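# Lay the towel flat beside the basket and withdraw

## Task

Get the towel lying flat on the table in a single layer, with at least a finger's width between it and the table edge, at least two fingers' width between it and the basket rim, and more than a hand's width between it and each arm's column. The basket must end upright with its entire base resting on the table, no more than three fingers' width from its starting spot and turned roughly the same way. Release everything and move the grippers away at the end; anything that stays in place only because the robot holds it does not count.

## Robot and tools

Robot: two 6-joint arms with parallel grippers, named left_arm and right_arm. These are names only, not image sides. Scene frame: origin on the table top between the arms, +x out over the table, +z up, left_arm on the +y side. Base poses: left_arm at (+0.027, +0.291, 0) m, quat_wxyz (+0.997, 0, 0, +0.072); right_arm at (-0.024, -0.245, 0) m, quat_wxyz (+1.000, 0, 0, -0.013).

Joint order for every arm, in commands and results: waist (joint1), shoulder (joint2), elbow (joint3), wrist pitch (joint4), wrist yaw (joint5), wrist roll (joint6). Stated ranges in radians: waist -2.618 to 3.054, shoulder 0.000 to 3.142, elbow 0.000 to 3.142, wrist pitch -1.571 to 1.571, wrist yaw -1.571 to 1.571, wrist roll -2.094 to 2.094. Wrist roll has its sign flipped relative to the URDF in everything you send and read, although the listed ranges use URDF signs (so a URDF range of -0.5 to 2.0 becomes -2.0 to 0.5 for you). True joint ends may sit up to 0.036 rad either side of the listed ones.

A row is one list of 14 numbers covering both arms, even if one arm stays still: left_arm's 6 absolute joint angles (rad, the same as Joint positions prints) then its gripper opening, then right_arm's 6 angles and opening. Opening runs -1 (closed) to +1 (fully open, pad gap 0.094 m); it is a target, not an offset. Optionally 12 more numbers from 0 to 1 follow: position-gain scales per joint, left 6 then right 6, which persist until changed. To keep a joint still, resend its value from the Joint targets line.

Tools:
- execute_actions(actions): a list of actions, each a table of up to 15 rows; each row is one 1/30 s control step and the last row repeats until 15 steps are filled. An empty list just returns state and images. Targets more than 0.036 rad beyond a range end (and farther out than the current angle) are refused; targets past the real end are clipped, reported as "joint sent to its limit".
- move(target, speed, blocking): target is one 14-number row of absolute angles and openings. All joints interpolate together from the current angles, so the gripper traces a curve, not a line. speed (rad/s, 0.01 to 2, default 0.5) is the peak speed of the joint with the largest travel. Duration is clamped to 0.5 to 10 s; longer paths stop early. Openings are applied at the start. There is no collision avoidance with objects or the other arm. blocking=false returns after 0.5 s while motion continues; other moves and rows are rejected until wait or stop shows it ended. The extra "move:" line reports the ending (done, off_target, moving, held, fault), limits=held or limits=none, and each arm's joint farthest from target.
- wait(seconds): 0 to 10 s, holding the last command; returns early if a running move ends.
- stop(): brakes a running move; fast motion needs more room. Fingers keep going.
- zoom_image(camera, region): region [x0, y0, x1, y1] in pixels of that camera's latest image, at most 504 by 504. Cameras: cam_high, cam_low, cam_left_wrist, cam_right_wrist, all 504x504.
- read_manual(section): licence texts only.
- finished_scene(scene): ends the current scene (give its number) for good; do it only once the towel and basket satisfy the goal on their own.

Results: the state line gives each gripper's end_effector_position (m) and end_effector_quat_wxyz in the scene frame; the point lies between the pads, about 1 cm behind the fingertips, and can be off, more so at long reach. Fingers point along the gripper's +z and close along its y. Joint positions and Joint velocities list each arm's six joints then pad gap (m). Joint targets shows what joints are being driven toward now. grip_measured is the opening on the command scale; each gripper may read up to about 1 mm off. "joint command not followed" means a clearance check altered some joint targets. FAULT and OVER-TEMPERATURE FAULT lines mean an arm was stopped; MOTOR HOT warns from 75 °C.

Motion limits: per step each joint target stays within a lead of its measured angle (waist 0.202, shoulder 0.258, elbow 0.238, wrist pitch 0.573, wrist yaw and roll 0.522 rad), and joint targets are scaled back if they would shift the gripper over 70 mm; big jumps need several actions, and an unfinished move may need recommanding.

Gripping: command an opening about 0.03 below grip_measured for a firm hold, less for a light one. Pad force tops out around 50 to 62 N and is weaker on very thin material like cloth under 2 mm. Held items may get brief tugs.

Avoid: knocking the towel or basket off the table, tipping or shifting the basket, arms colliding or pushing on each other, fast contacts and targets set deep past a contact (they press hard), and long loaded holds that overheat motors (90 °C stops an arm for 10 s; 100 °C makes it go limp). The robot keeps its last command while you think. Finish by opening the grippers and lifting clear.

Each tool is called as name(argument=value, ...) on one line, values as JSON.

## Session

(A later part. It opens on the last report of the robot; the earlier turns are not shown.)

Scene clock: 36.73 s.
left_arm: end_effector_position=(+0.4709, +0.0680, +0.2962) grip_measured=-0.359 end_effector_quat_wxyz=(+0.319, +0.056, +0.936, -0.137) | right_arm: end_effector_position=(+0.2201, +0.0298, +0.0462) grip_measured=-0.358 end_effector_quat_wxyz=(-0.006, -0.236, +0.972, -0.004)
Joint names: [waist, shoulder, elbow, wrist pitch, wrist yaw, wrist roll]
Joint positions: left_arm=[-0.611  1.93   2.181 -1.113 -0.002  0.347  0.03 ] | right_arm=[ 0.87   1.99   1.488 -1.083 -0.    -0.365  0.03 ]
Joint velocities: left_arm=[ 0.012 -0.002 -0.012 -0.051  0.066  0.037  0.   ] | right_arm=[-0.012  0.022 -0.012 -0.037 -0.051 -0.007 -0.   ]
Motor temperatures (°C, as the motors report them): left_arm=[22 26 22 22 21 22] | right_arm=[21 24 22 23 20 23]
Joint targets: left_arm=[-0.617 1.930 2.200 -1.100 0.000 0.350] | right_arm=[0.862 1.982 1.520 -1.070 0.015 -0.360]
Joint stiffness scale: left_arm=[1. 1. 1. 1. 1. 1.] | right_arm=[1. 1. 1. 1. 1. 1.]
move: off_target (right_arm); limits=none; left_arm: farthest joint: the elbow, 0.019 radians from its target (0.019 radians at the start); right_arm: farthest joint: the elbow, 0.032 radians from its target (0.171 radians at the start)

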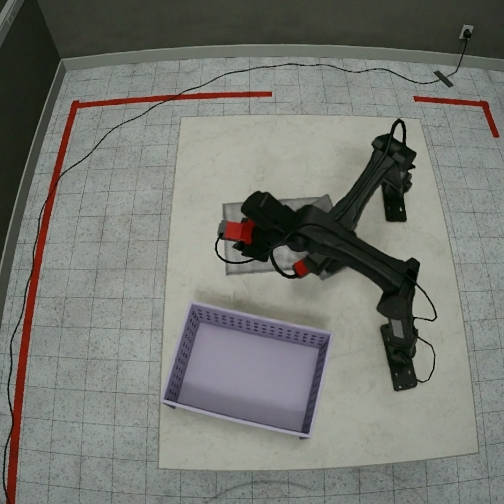

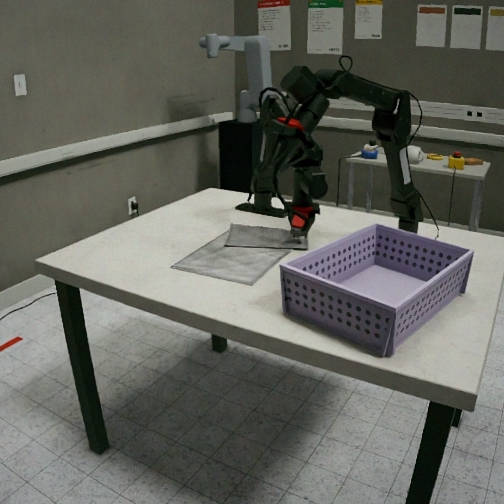

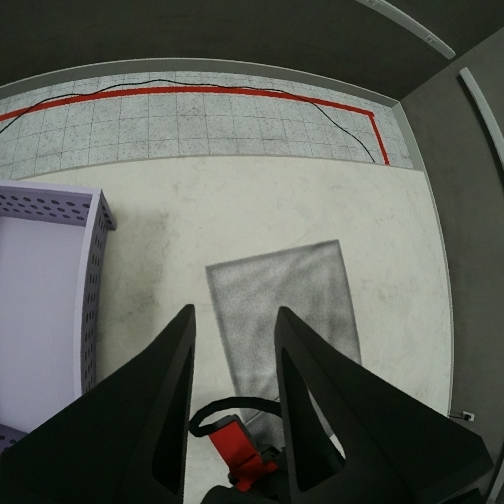

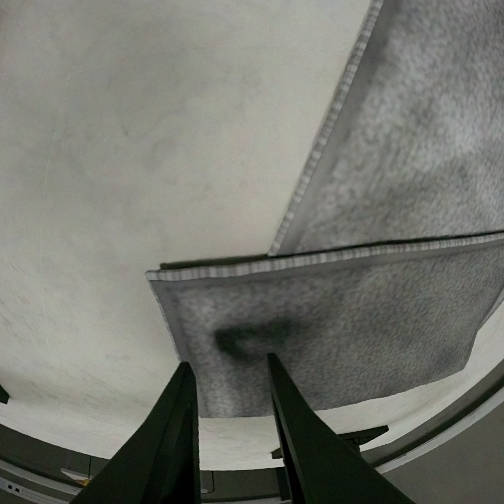

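move(target=[-0.617, 1.93, 2.20, -1.10, 0, 0.35, -0.36, 0.928, 2.02, 1.475, -1.01, 0.0, -0.37, -0.36], speed=0.2)

Scene clock: 38.40 s.
left_arm: end_effector_position=(+0.4709, +0.0680, +0.2962) grip_measured=-0.359 end_effector_quat_wxyz=(+0.319, +0.056, +0.936, -0.137) | right_arm: end_effector_position=(+0.2125, +0.0519, +0.0345) grip_measured=-0.358 end_effector_quat_wxyz=(+0.005, -0.263, +0.965, +0.004)
Joint names: [waist, shoulder, elbow, wrist pitch, wrist yaw, wrist roll]
Joint positions: left_arm=[-0.611  1.93   2.181 -1.113 -0.002  0.347  0.03 ] | right_arm=[ 0.923  2.023  1.488 -1.024 -0.    -0.365  0.03 ]
Joint velocities: left_arm=[-0.012  0.007  0.012 -0.051  0.037  0.037 -0.001] | right_arm=[-0.007 -0.007 -0.007 -0.051 -0.022  0.007 -0.001]
Motor temperatures (°C, as the motors report them): left_arm=[22 26 22 22 21 22] | right_arm=[21 24 22 23 20 23]
Joint targets: left_arm=[-0.617 1.930 2.200 -1.100 0.000 0.350] | right_arm=[0.928 2.020 1.475 -1.010 -0.000 -0.370]
Joint stiffness scale: left_arm=[1. 1. 1. 1. 1. 1.] | right_arm=[1. 1. 1. 1. 1. 1.]
move: done; limits=none; left_arm: farthest joint: the elbow, 0.019 radians from its target (0.019 radians at the start); right_arm: farthest joint: the wrist pitch, 0.014 radians from its target (0.073 radians at the start)

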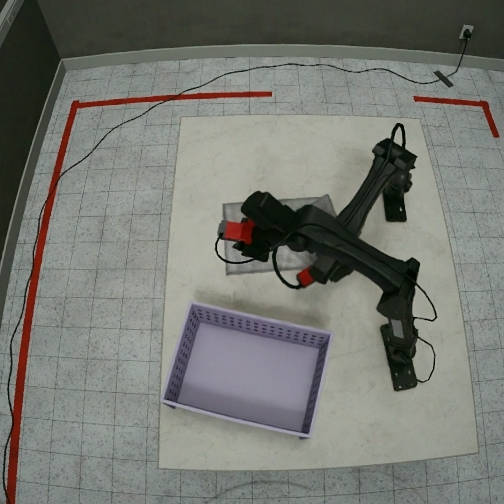

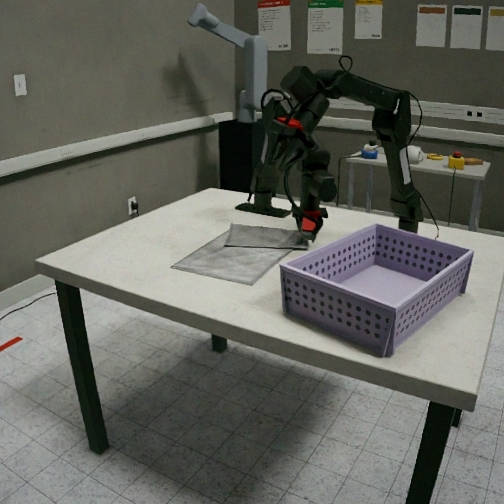

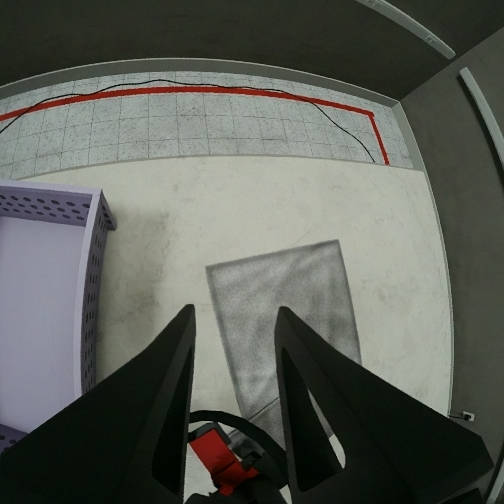

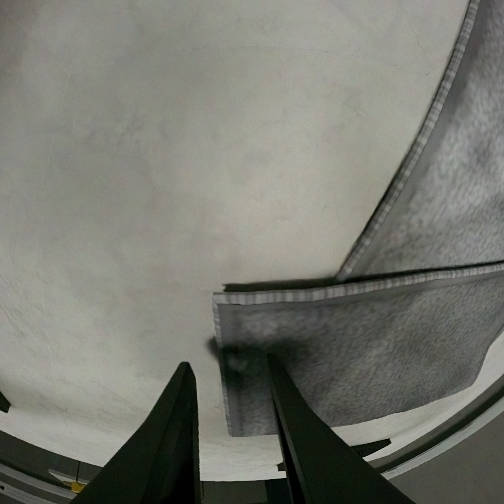

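move(target=[-0.617, 1.93, 2.20, -1.10, 0, 0.35, -0.36, 0.90, 2.05, 1.42, -0.935, 0.0, -0.37, -0.36], speed=0.15)

execute_actions(actions=[[[-0.617,1.93,2.20,-1.10,0,0.35,-0.36,0.90,2.05,1.425,-0.95,0,-0.37,-0.40],[-0.617,1.93,2.20,-1.10,0,0.35,-0.36,0.90,2.05,1.425,-0.95,0,-0.37,-0.45],[-0.617,1.93,2.20,-1.10,0,0.35,-0.36,0.90,2.05,1.425,-0.95,0,-0.37,-0.50],[-0.617,1.93,2.20,-1.10,0,0.35,-0.36,0.90,2.05,1.425,-0.95,0,-0.37,-0.55],[-0.617,1.93,2.20,-1.10,0,0.35,-0.36,0.90,2.05,1.425,-0.95,0,-0.37,-0.60],[-0.617,1.93,2.20,-1.10,0,0.35,-0.36,0.90,2.05,1.425,-0.95,0,-0.37,-0.65],[-0.617,1.93,2.20,-1.10,0,0.35,-0.36,0.90,2.05,1.425,-0.95,0,-0.37,-0.70],[-0.617,1.93,2.20,-1.10,0,0.35,-0.36,0.90,2.05,1.425,-0.95,0,-0.37,-0.75],[-0.617,1.93,2.20,-1.10,0,0.35,-0.36,0.90,2.05,1.425,-0.95,0,-0.37,-0.80],[-0.617,1.93,2.20,-1.10,0,0.35,-0.36,0.90,2.05,1.425,-0.95,0,-0.37,-0.85],[-0.617,1.93,2.20,-1.10,0,0.35,-0.36,0.90,2.05,1.425,-0.95,0,-0.37,-0.90],[-0.617,1.93,2.20,-1.10,0,0.35,-0.36,0.90,2.05,1.425,-0.95,0,-0.37,-0.95],[-0.617,1.93,2.20,-1.10,0,0.35,-0.36,0.90,2.05,1.425,-0.95,0,-0.37,-1.0]],[[-0.617,1.93,2.20,-1.10,0,0.35,-0.36,0.90,2.05,1.425,-0.95,0,-0.37,-1.0]]])

Scene clock: 40.13 s.
left_arm: end_effector_position=(+0.4709, +0.0680, +0.2962) grip_measured=-0.359 end_effector_quat_wxyz=(+0.319, +0.056, +0.936, -0.137) | right_arm: end_effector_position=(+0.2112, +0.0484, +0.0206) grip_measured=-0.358 end_effector_quat_wxyz=(-0.002, -0.259, +0.966, +0.002)
Joint names: [waist, shoulder, elbow, wrist pitch, wrist yaw, wrist roll]
Joint positions: left_arm=[-0.611  1.93   2.181 -1.113 -0.002  0.347  0.03 ] | right_arm=[ 0.917  2.038  1.454 -0.987 -0.006 -0.367  0.03 ]
Joint velocities: left_arm=[-0.007 -0.012 -0.007  0.007  0.007  0.007  0.   ] | right_arm=[-0.012 -0.007 -0.012 -0.066  0.022 -0.007 -0.   ]
Motor temperatures (°C, as the motors report them): left_arm=[22 26 22 22 21 22] | right_arm=[21 24 21 23 20 23]
Joint targets: left_arm=[-0.617 1.930 2.200 -1.100 -0.000 0.350] | right_arm=[0.900 2.050 1.420 -0.935 -0.000 -0.370]
Joint stiffness scale: left_arm=[1. 1. 1. 1. 1. 1.] | right_arm=[1. 1. 1. 1. 1. 1.]
move: off_target (right_arm); limits=none; left_arm: farthest joint: the elbow, 0.019 radians from its target (0.019 radians at the start); right_arm: farthest joint: the wrist pitch, 0.052 radians from its target (0.089 radians at the start)

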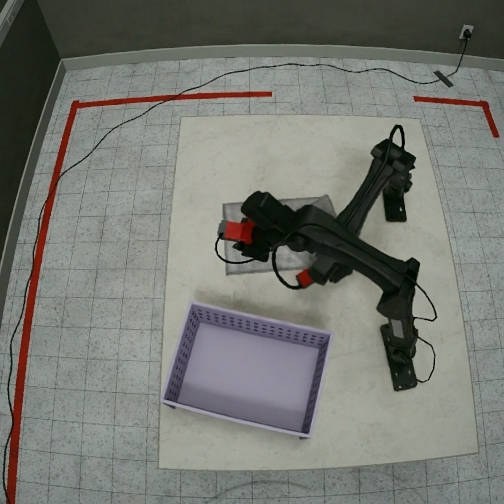

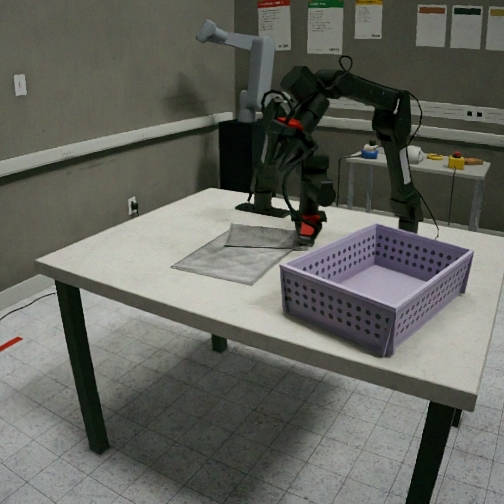

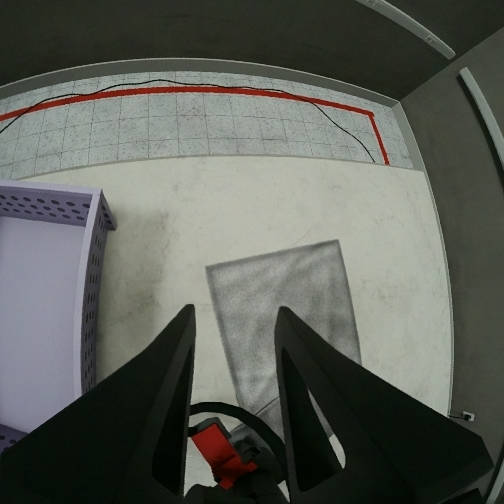

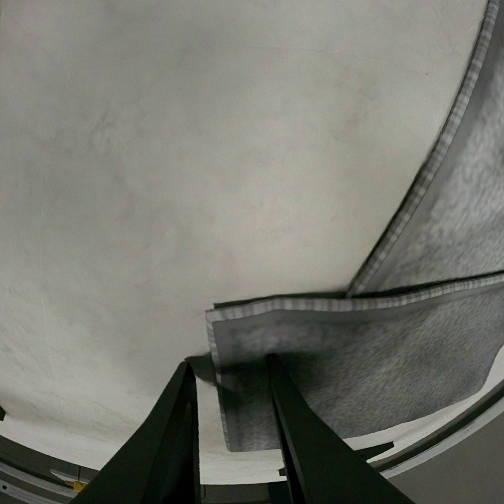

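Scene clock: 41.13 s.
left_arm: end_effector_position=(+0.4709, +0.0680, +0.2962) grip_measured=-0.359 end_effector_quat_wxyz=(+0.319, +0.056, +0.936, -0.137) | right_arm: end_effector_position=(+0.2168, +0.0399, +0.0211) grip_measured=-0.960 end_effector_quat_wxyz=(-0.001, -0.251, +0.968, -0.010)
Joint names: [waist, shoulder, elbow, wrist pitch, wrist yaw, wrist roll]
Joint positions: left_arm=[-0.611  1.93   2.181 -1.113 -0.002  0.347  0.03 ] | right_arm=[ 0.902  2.037  1.454 -1.     0.016 -0.367  0.002]
Joint velocities: left_arm=[ 0.022 -0.002  0.002 -0.022 -0.037  0.022  0.001] | right_arm=[-0.002 -0.027  0.007 -0.066 -0.066 -0.037 -0.001]
Motor temperatures (°C, as the motors report them): left_arm=[22 26 22 22 21 22] | right_arm=[21 24 21 23 20 23]
Joint targets: left_arm=[-0.617 1.930 2.200 -1.100 0.000 0.350] | right_arm=[0.900 2.050 1.425 -0.950 -0.000 -0.370]
Joint stiffness scale: left_arm=[1. 1. 1. 1. 1. 1.] | right_arm=[1. 1. 1. 1. 1. 1.]

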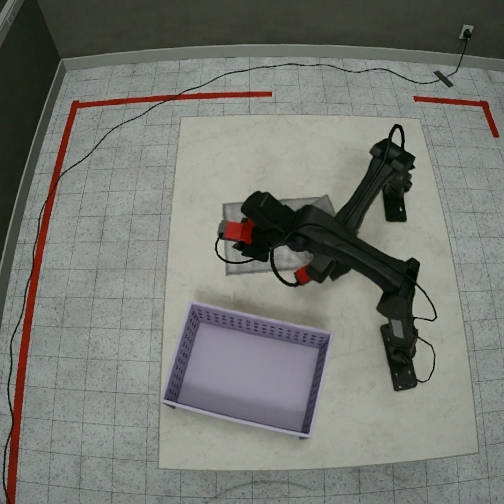

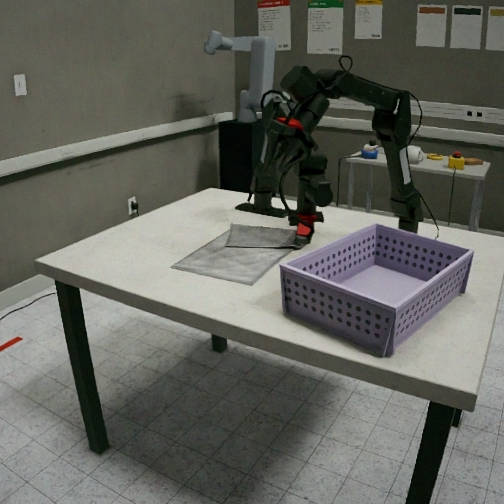

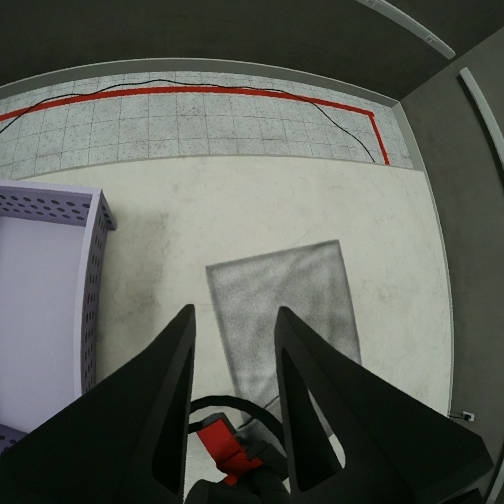

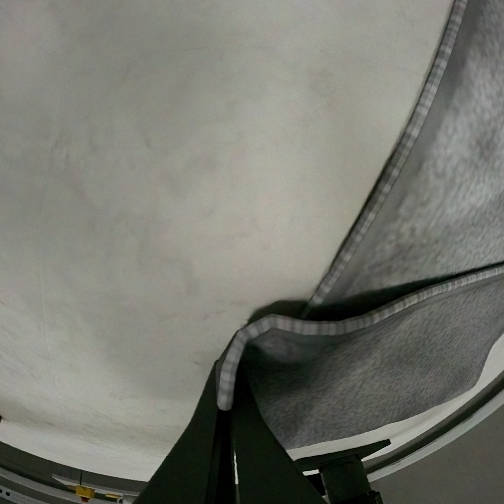

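move(target=[-0.617, 1.93, 2.20, -1.10, 0, 0.35, -0.36, 0.64, 1.12, 1.22, -1.39, 0.0, -1.3, -1], speed=0.6)

Scene clock: 44.47 s.
left_arm: end_effector_position=(+0.4709, +0.0680, +0.2962) grip_measured=-0.359 end_effector_quat_wxyz=(+0.319, +0.056, +0.936, -0.137) | right_arm: end_effector_position=(+0.1519, -0.1189, +0.2027) grip_measured=-0.960 end_effector_quat_wxyz=(+0.083, +0.328, +0.934, +0.115)
Joint names: [waist, shoulder, elbow, wrist pitch, wrist yaw, wrist roll]
Joint positions: left_arm=[-0.611  1.93   2.181 -1.113 -0.002  0.347  0.03 ] | right_arm=[ 0.648  1.134  1.231 -1.382  0.003 -1.296  0.002]
Joint velocities: left_arm=[ 0.007  0.002  0.007 -0.022  0.007  0.081  0.001] | right_arm=[ 0.007 -0.012  0.002  0.066  0.007 -0.037 -0.001]
Motor temperatures (°C, as the motors report them): left_arm=[22 26 22 22 21 22] | right_arm=[21 24 21 23 20 23]
Joint targets: left_arm=[-0.617 1.930 2.200 -1.100 0.000 0.350] | right_arm=[0.640 1.120 1.220 -1.390 0.000 -1.300]
Joint stiffness scale: left_arm=[1. 1. 1. 1. 1. 1.] | right_arm=[1. 1. 1. 1. 1. 1.]
move: done; limits=none; left_arm: farthest joint: the elbow, 0.019 radians from its target (0.019 radians at the start); right_arm: farthest joint: the shoulder, 0.014 radians from its target (0.917 radians at the start)

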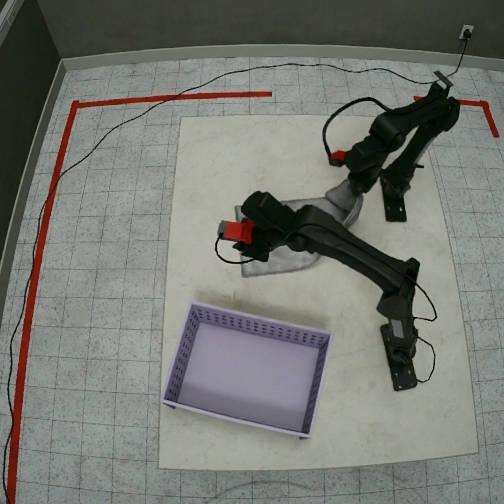

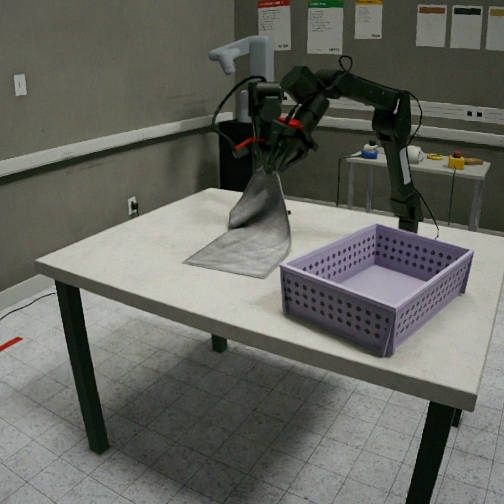

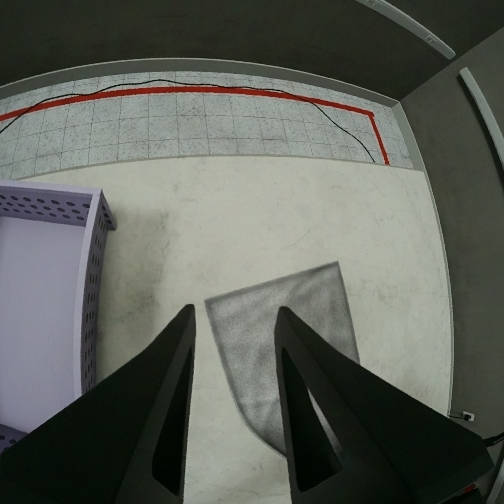

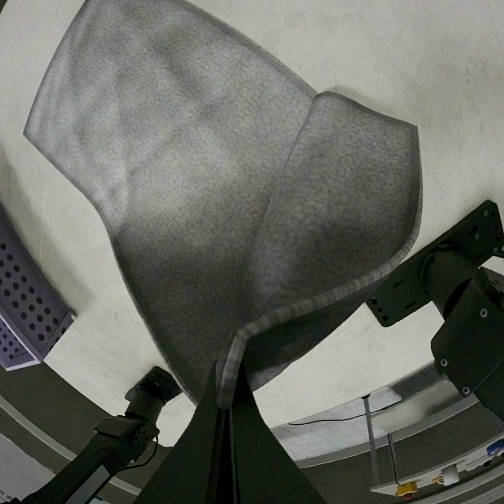

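move(target=[-0.716, 2.45, 2.29, -1.27, 0, -2.05, -0.36, 0.64, 1.12, 1.22, -1.39, 0.0, -1.3, -1], speed=1.4)

Scene clock: 48.23 s.
left_arm: end_effector_position=(+0.4575, +0.0192, +0.0506) grip_measured=-0.359 end_effector_quat_wxyz=(+0.048, +0.963, +0.262, +0.045) | right_arm: end_effector_position=(+0.1519, -0.1189, +0.2027) grip_measured=-0.960 end_effector_quat_wxyz=(+0.083, +0.328, +0.934, +0.115)
Joint names: [waist, shoulder, elbow, wrist pitch, wrist yaw, wrist roll]
Joint positions: left_arm=[-0.709  2.459  2.265 -1.246 -0.002 -2.045  0.03 ] | right_arm=[ 0.648  1.134  1.231 -1.382  0.003 -1.297  0.002]
Joint velocities: left_arm=[ 0.002  0.002 -0.017 -0.007 -0.022  0.066 -0.   ] | right_arm=[ 0.002 -0.012  0.027 -0.051  0.037  0.022 -0.001]
Motor temperatures (°C, as the motors report them): left_arm=[22 26 22 22 21 22] | right_arm=[21 24 21 23 20 23]
Joint targets: left_arm=[-0.716 2.450 2.290 -1.270 0.000 -2.050] | right_arm=[0.640 1.120 1.220 -1.390 0.000 -1.300]
Joint stiffness scale: left_arm=[1. 1. 1. 1. 1. 1.] | right_arm=[1. 1. 1. 1. 1. 1.]
move: off_target (left_arm); limits=none; left_arm: farthest joint: the elbow, 0.025 radians from its target (0.109 radians at the start); right_arm: farthest joint: the shoulder, 0.014 radians from its target (0.014 radians at the start)

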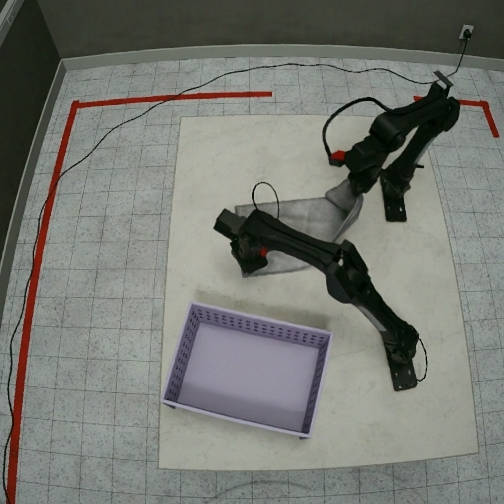

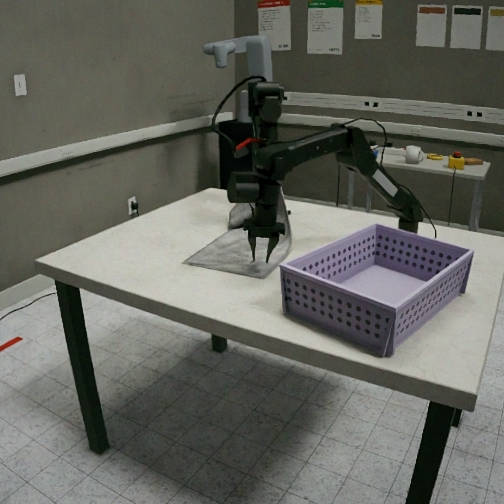

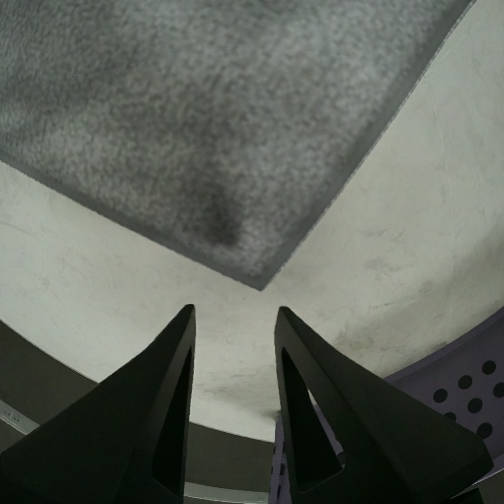

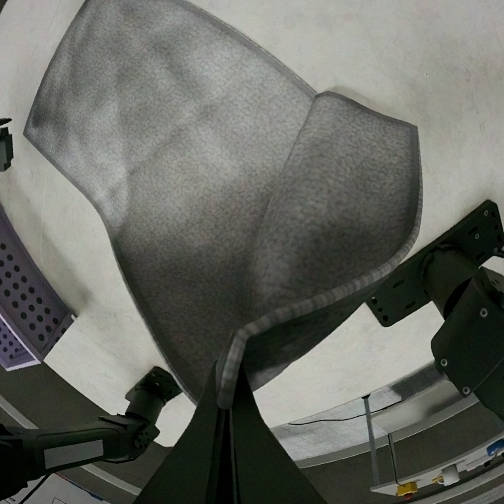

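move(target=[-0.716, 2.357, 1.952, -1.0, 0, -2.05, -0.36, 0.64, 1.12, 1.22, -1.39, 0.0, -1.3, -1], speed=0.3)

Scene clock: 50.50 s.
left_arm: end_effector_position=(+0.4434, +0.0282, +0.0126) grip_measured=-0.359 end_effector_quat_wxyz=(+0.049, +0.963, +0.262, +0.047) | right_arm: end_effector_position=(+0.1519, -0.1189, +0.2027) grip_measured=-0.960 end_effector_quat_wxyz=(+0.083, +0.328, +0.934, +0.115)
Joint names: [waist, shoulder, elbow, wrist pitch, wrist yaw, wrist roll]
Joint positions: left_arm=[-0.709  2.376  1.965 -1.024 -0.002 -2.046  0.03 ] | right_arm=[ 0.648  1.134  1.231 -1.382  0.003 -1.297  0.002]
Joint velocities: left_arm=[-0.007 -0.007 -0.007 -0.007 -0.007  0.007  0.   ] | right_arm=[-0.007 -0.027 -0.007 -0.022  0.081  0.022  0.001]
Motor temperatures (°C, as the motors report them): left_arm=[22 27 22 22 21 22] | right_arm=[21 24 21 23 20 23]
Joint targets: left_arm=[-0.716 2.357 1.952 -1.000 -0.000 -2.050] | right_arm=[0.640 1.120 1.220 -1.390 -0.000 -1.300]
Joint stiffness scale: left_arm=[1. 1. 1. 1. 1. 1.] | right_arm=[1. 1. 1. 1. 1. 1.]
move: off_target (left_arm); limits=none; left_arm: farthest joint: the wrist pitch, 0.024 radians from its target (0.246 radians at the start); right_arm: farthest joint: the shoulder, 0.014 radians from its target (0.014 radians at the start)

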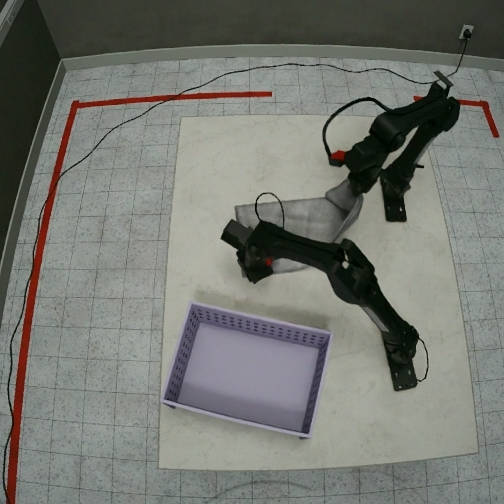

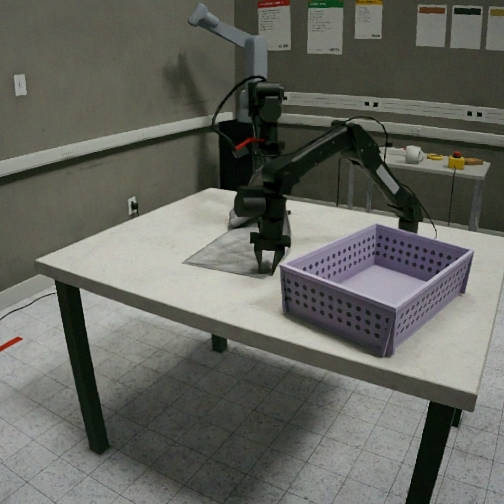

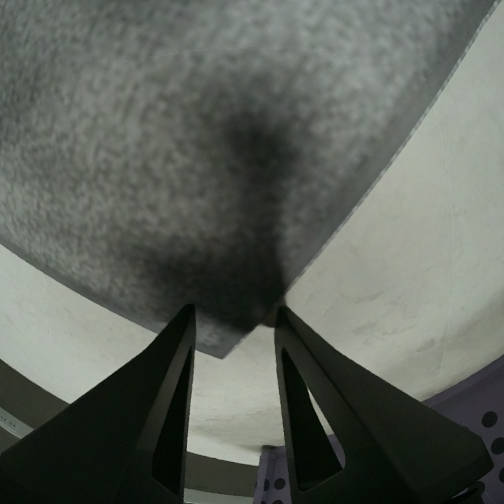

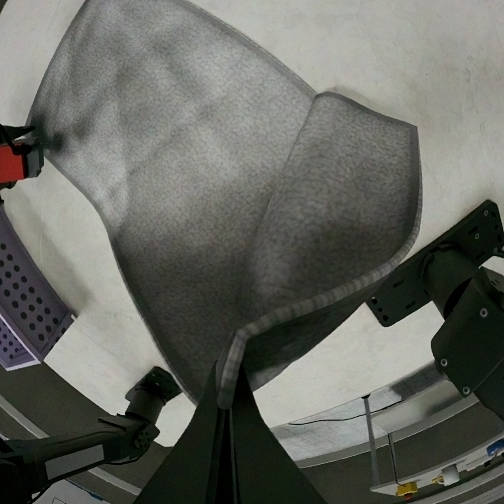

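Good placement. Press lightly and close.

execute_actions(actions=[[[-0.716,2.378,1.948,-1.02,0,-2.05,-0.40,0.64,1.12,1.22,-1.39,0,-1.3,-1],[-0.716,2.378,1.948,-1.02,0,-2.05,-0.43,0.64,1.12,1.22,-1.39,0,-1.3,-1],[-0.716,2.378,1.948,-1.02,0,-2.05,-0.46,0.64,1.12,1.22,-1.39,0,-1.3,-1],[-0.716,2.378,1.948,-1.02,0,-2.05,-0.50,0.64,1.12,1.22,-1.39,0,-1.3,-1],[-0.716,2.378,1.948,-1.02,0,-2.05,-0.55,0.64,1.12,1.22,-1.39,0,-1.3,-1],[-0.716,2.378,1.948,-1.02,0,-2.05,-0.60,0.64,1.12,1.22,-1.39,0,-1.3,-1],[-0.716,2.378,1.948,-1.02,0,-2.05,-0.65,0.64,1.12,1.22,-1.39,0,-1.3,-1],[-0.716,2.378,1.948,-1.02,0,-2.05,-0.70,0.64,1.12,1.22,-1.39,0,-1.3,-1],[-0.716,2.378,1.948,-1.02,0,-2.05,-0.75,0.64,1.12,1.22,-1.39,0,-1.3,-1],[-0.716,2.378,1.948,-1.02,0,-2.05,-0.80,0.64,1.12,1.22,-1.39,0,-1.3,-1],[-0.716,2.378,1.948,-1.02,0,-2.05,-0.85,0.64,1.12,1.22,-1.39,0,-1.3,-1],[-0.716,2.378,1.948,-1.02,0,-2.05,-0.90,0.64,1.12,1.22,-1.39,0,-1.3,-1],[-0.716,2.378,1.948,-1.02,0,-2.05,-0.95,0.64,1.12,1.22,-1.39,0,-1.3,-1],[-0.716,2.378,1.948,-1.02,0,-2.05,-1.0,0.64,1.12,1.22,-1.39,0,-1.3,-1]],[[-0.716,2.378,1.948,-1.02,0,-2.05,-1.0,0.64,1.12,1.22,-1.39,0,-1.3,-1]]])

Scene clock: 52.23 s.
left_arm: end_effector_position=(+0.4453, +0.0264, +0.0130) grip_measured=-0.964 end_effector_quat_wxyz=(+0.054, +0.962, +0.261, +0.049) | right_arm: end_effector_position=(+0.1518, -0.1188, +0.2027) grip_measured=-0.960 end_effector_quat_wxyz=(+0.082, +0.328, +0.934, +0.116)
Joint names: [waist, shoulder, elbow, wrist pitch, wrist yaw, wrist roll]
Joint positions: left_arm=[-0.709  2.376  1.965 -1.013  0.    -2.046  0.002] | right_arm=[ 0.648  1.134  1.231 -1.382  0.002 -1.297  0.002]
Joint velocities: left_arm=[ 0.017 -0.012  0.002  0.022 -0.022 -0.007 -0.   ] | right_arm=[ 0.002  0.002  0.012  0.037 -0.066  0.007  0.001]
Motor temperatures (°C, as the motors report them): left_arm=[22 27 22 22 21 22] | right_arm=[21 24 21 23 20 23]
Joint targets: left_arm=[-0.716 2.378 1.948 -1.020 -0.000 -2.050] | right_arm=[0.640 1.120 1.220 -1.390 -0.000 -1.300]
Joint stiffness scale: left_arm=[1. 1. 1. 1. 1. 1.] | right_arm=[1. 1. 1. 1. 1. 1.]

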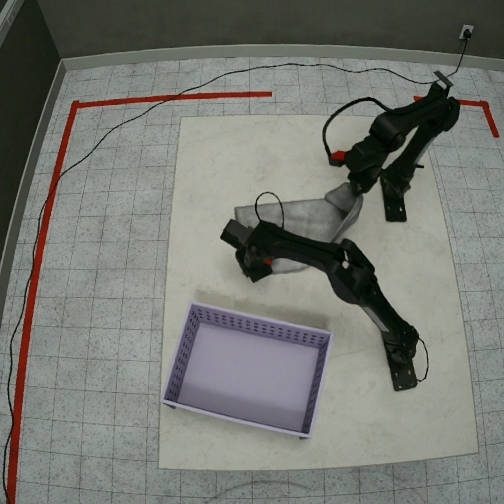

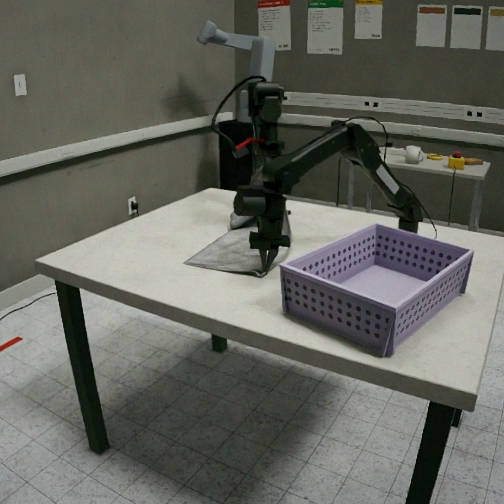

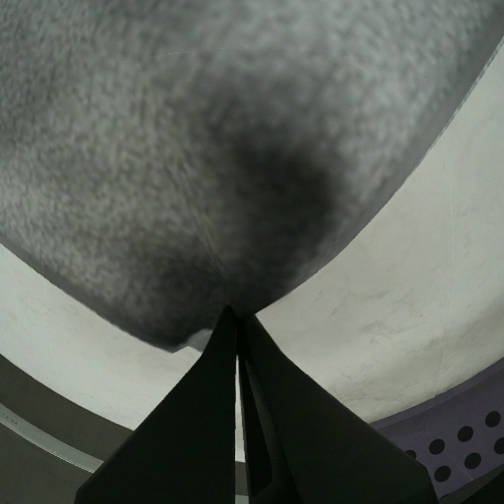

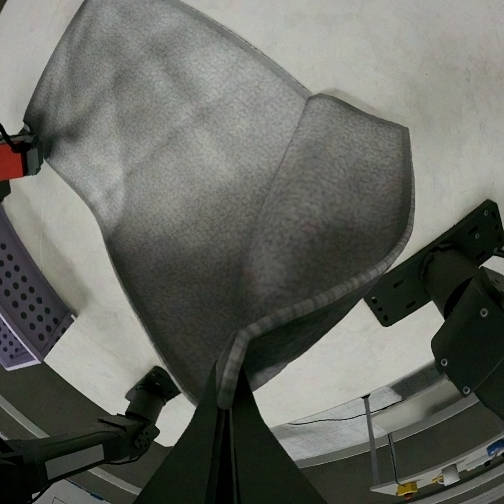

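move(target=[-0.616, 1.965, 2.18, -0.945, 0, -1.3, -1, -0.278, 1.50, 1.68, -1.2, 0.0, -1.6, -1], speed=0.45)

move(target=[-0.616, 1.965, 2.18, -0.945, 0, -1.12, -1, -0.278, 2.065, 2.30, -0.985, 0.0, -1.355, -1], speed=0.5)

Scene clock: 56.30 s.
left_arm: end_effector_position=(+0.4977, +0.0451, +0.2832) grip_measured=-0.964 end_effector_quat_wxyz=(+0.345, +0.723, +0.578, +0.151) | right_arm: end_effector_position=(+0.3164, -0.3476, +0.2603) grip_measured=-0.960 end_effector_quat_wxyz=(+0.197, +0.786, +0.565, +0.154)
Joint names: [waist, shoulder, elbow, wrist pitch, wrist yaw, wrist roll]
Joint positions: left_arm=[-0.626  1.986  2.157 -0.969  0.    -1.31   0.002] | right_arm=[-0.273  1.5    1.648 -1.213 -0.008 -1.598  0.002]
Joint velocities: left_arm=[-0.012 -0.012  0.002  0.007 -0.007  0.066 -0.   ] | right_arm=[-0.002  0.012 -0.002 -0.007  0.007  0.051  0.001]
Motor temperatures (°C, as the motors report them): left_arm=[22 27 22 22 21 22] | right_arm=[21 23 22 23 20 23]
Joint targets: left_arm=[-0.616 1.965 2.180 -0.945 0.000 -1.300] | right_arm=[-0.278 1.500 1.680 -1.200 0.000 -1.600]
Joint stiffness scale: left_arm=[1. 1. 1. 1. 1. 1.] | right_arm=[1. 1. 1. 1. 1. 1.]
move: off_target (left_arm, right_arm); limits=none; left_arm: farthest joint: the wrist pitch, 0.024 radians from its target (0.068 radians at the start); right_arm: farthest joint: the elbow, 0.032 radians from its target (0.449 radians at the start)

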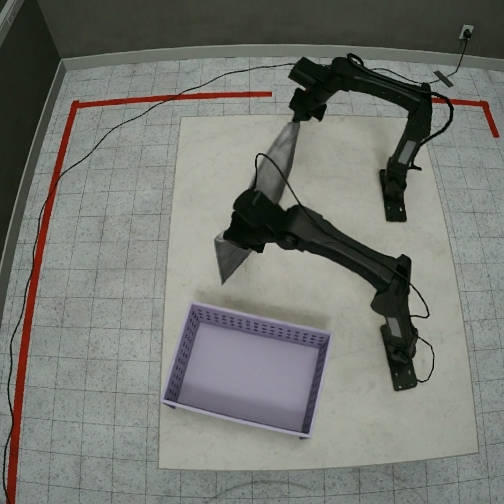

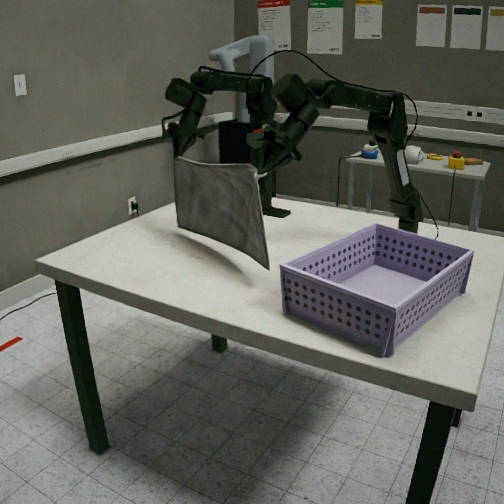

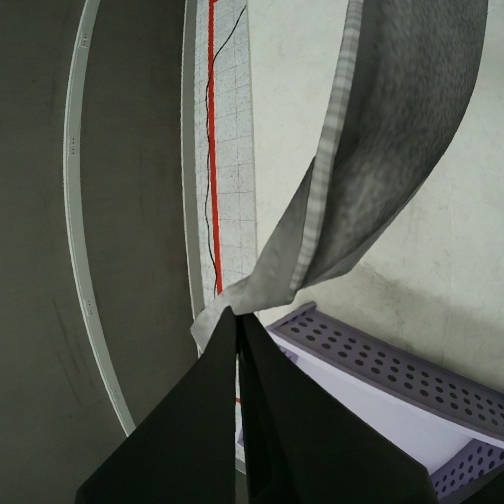

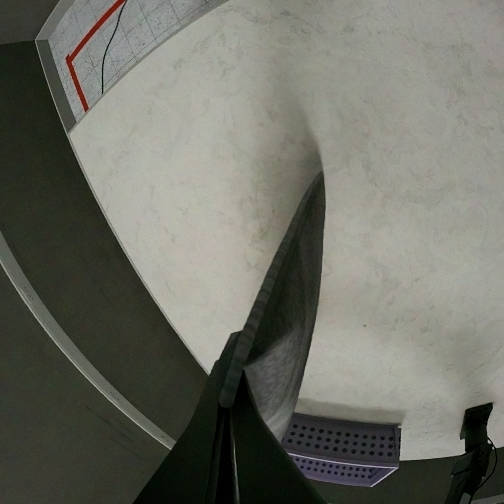

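Scene clock: 58.23 s.
left_arm: end_effector_position=(+0.4972, +0.0436, +0.2835) grip_measured=-0.964 end_effector_quat_wxyz=(+0.360, +0.669, +0.640, +0.116) | right_arm: end_effector_position=(+0.4994, -0.4013, +0.2714) grip_measured=-0.960 end_effector_quat_wxyz=(+0.308, +0.687, +0.629, +0.194)
Joint names: [waist, shoulder, elbow, wrist pitch, wrist yaw, wrist roll]
Joint positions: left_arm=[-0.626  1.986  2.157 -0.967  0.009 -1.13   0.002] | right_arm=[-0.273  2.076  2.264 -1.013 -0.022 -1.368  0.002]
Joint velocities: left_arm=[-0.007  0.007 -0.022  0.037  0.007 -0.022  0.   ] | right_arm=[ 0.002 -0.002 -0.012 -0.081 -0.051  0.037 -0.   ]
Motor temperatures (°C, as the motors report them): left_arm=[22 27 22 22 21 22] | right_arm=[21 24 22 24 20 23]
Joint targets: left_arm=[-0.616 1.965 2.180 -0.945 -0.000 -1.120] | right_arm=[-0.278 2.065 2.300 -0.985 -0.000 -1.355]
Joint stiffness scale: left_arm=[1. 1. 1. 1. 1. 1.] | right_arm=[1. 1. 1. 1. 1. 1.]
move: off_target (left_arm, right_arm); limits=none; left_arm: farthest joint: the elbow, 0.023 radians from its target (0.023 radians at the start); right_arm: farthest joint: the elbow, 0.036 radians from its target (0.652 radians at the start)

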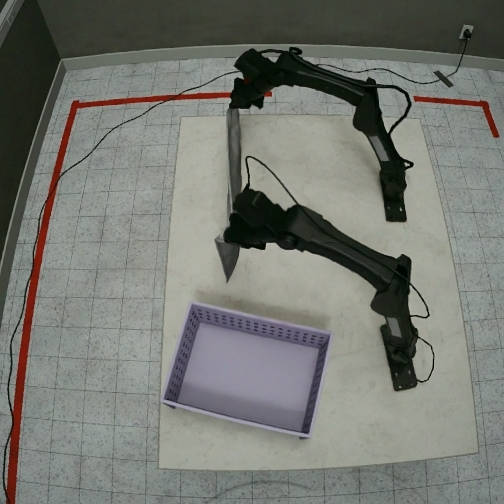

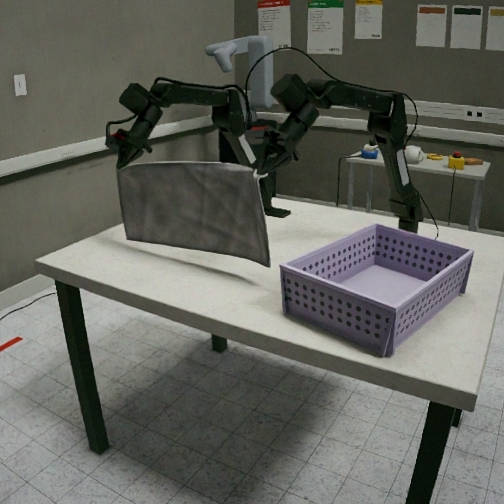

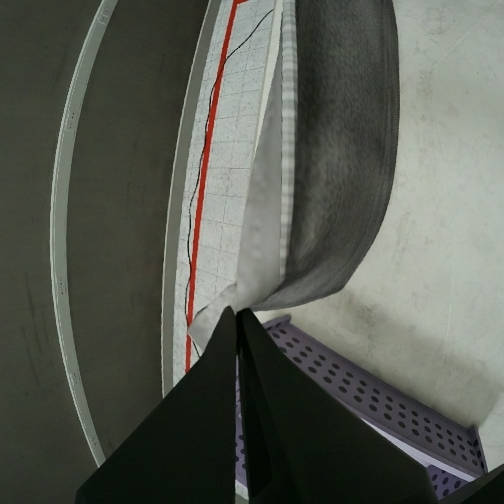

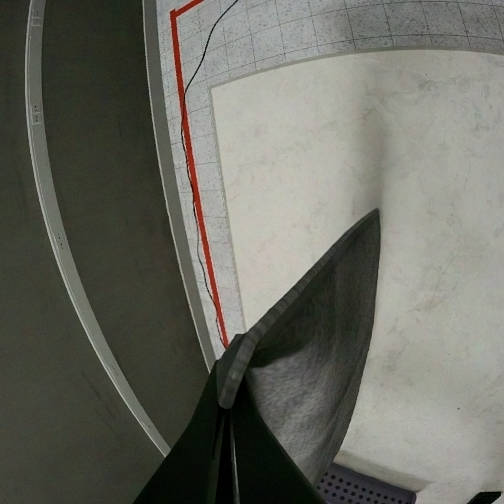

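move(target=[-0.689, 1.825, 1.60, -0.728, 0, -1.05, -1, -0.28, 1.80, 1.758, -0.865, 0.0, -1.31, -1], speed=0.7)

zoom_image(camera="cam_low", region=[80, 150, 320, 310])

Scene clock: 61.90 s.
left_arm: end_effector_position=(+0.4378, +0.0455, +0.1563) grip_measured=-0.964 end_effector_quat_wxyz=(+0.267, +0.689, +0.670, +0.069) | right_arm: end_effector_position=(+0.4364, -0.3821, +0.2115) grip_measured=-0.960 end_effector_quat_wxyz=(+0.257, +0.688, +0.660, +0.155)
Joint names: [waist, shoulder, elbow, wrist pitch, wrist yaw, wrist roll]
Joint positions: left_arm=[-0.682  1.858  1.599 -0.753  0.004 -1.058  0.002] | right_arm=[-0.273  1.835  1.761 -0.887 -0.021 -1.32   0.002]
Joint velocities: left_arm=[-0.007  0.007  0.012 -0.037 -0.022  0.007 -0.001] | right_arm=[-0.017 -0.022 -0.002 -0.007 -0.037 -0.037  0.001]
Motor temperatures (°C, as the motors report them): left_arm=[22 28 22 23 21 22] | right_arm=[21 25 22 24 20 23]
Joint targets: left_arm=[-0.689 1.825 1.600 -0.728 0.000 -1.050] | right_arm=[-0.280 1.800 1.758 -0.865 0.000 -1.310]
Joint stiffness scale: left_arm=[1. 1. 1. 1. 1. 1.] | right_arm=[1. 1. 1. 1. 1. 1.]
move: off_target (left_arm, right_arm); limits=none; left_arm: farthest joint: the shoulder, 0.033 radians from its target (0.161 radians at the start); right_arm: farthest joint: the shoulder, 0.035 radians from its target (0.276 radians at the start)

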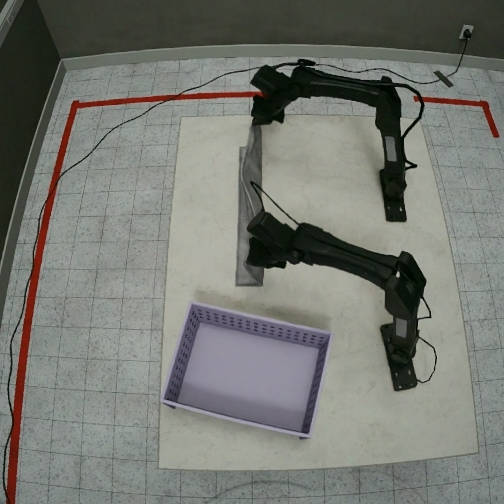

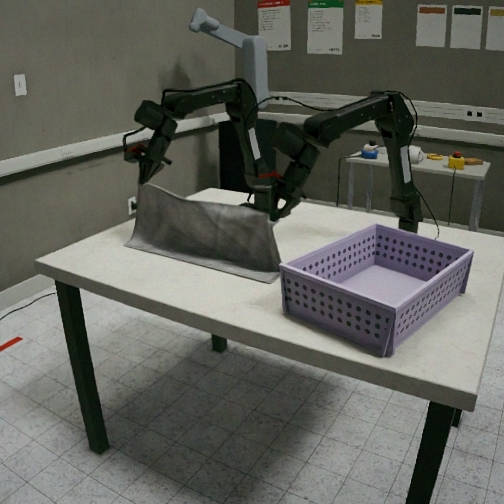

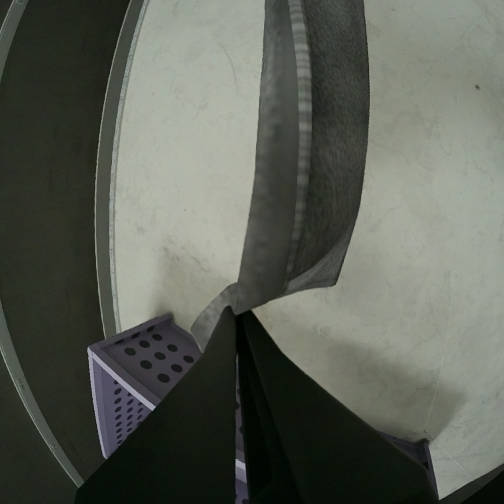

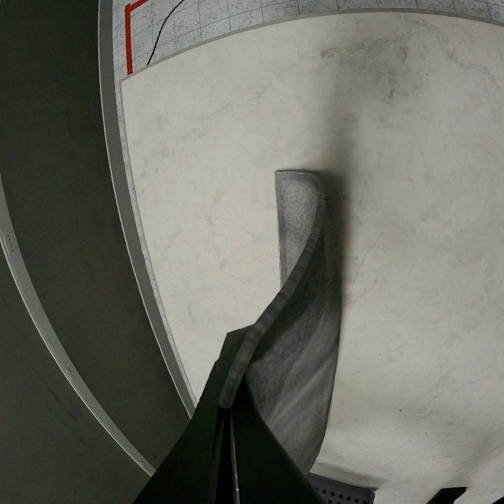

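Region (80, 150, 320, 310) of cam_low's 504x504 image, scaled by 2.100, with more detail than that image has.

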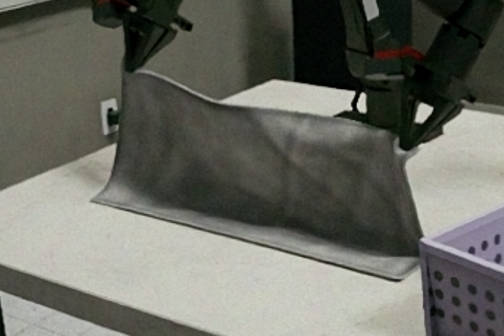

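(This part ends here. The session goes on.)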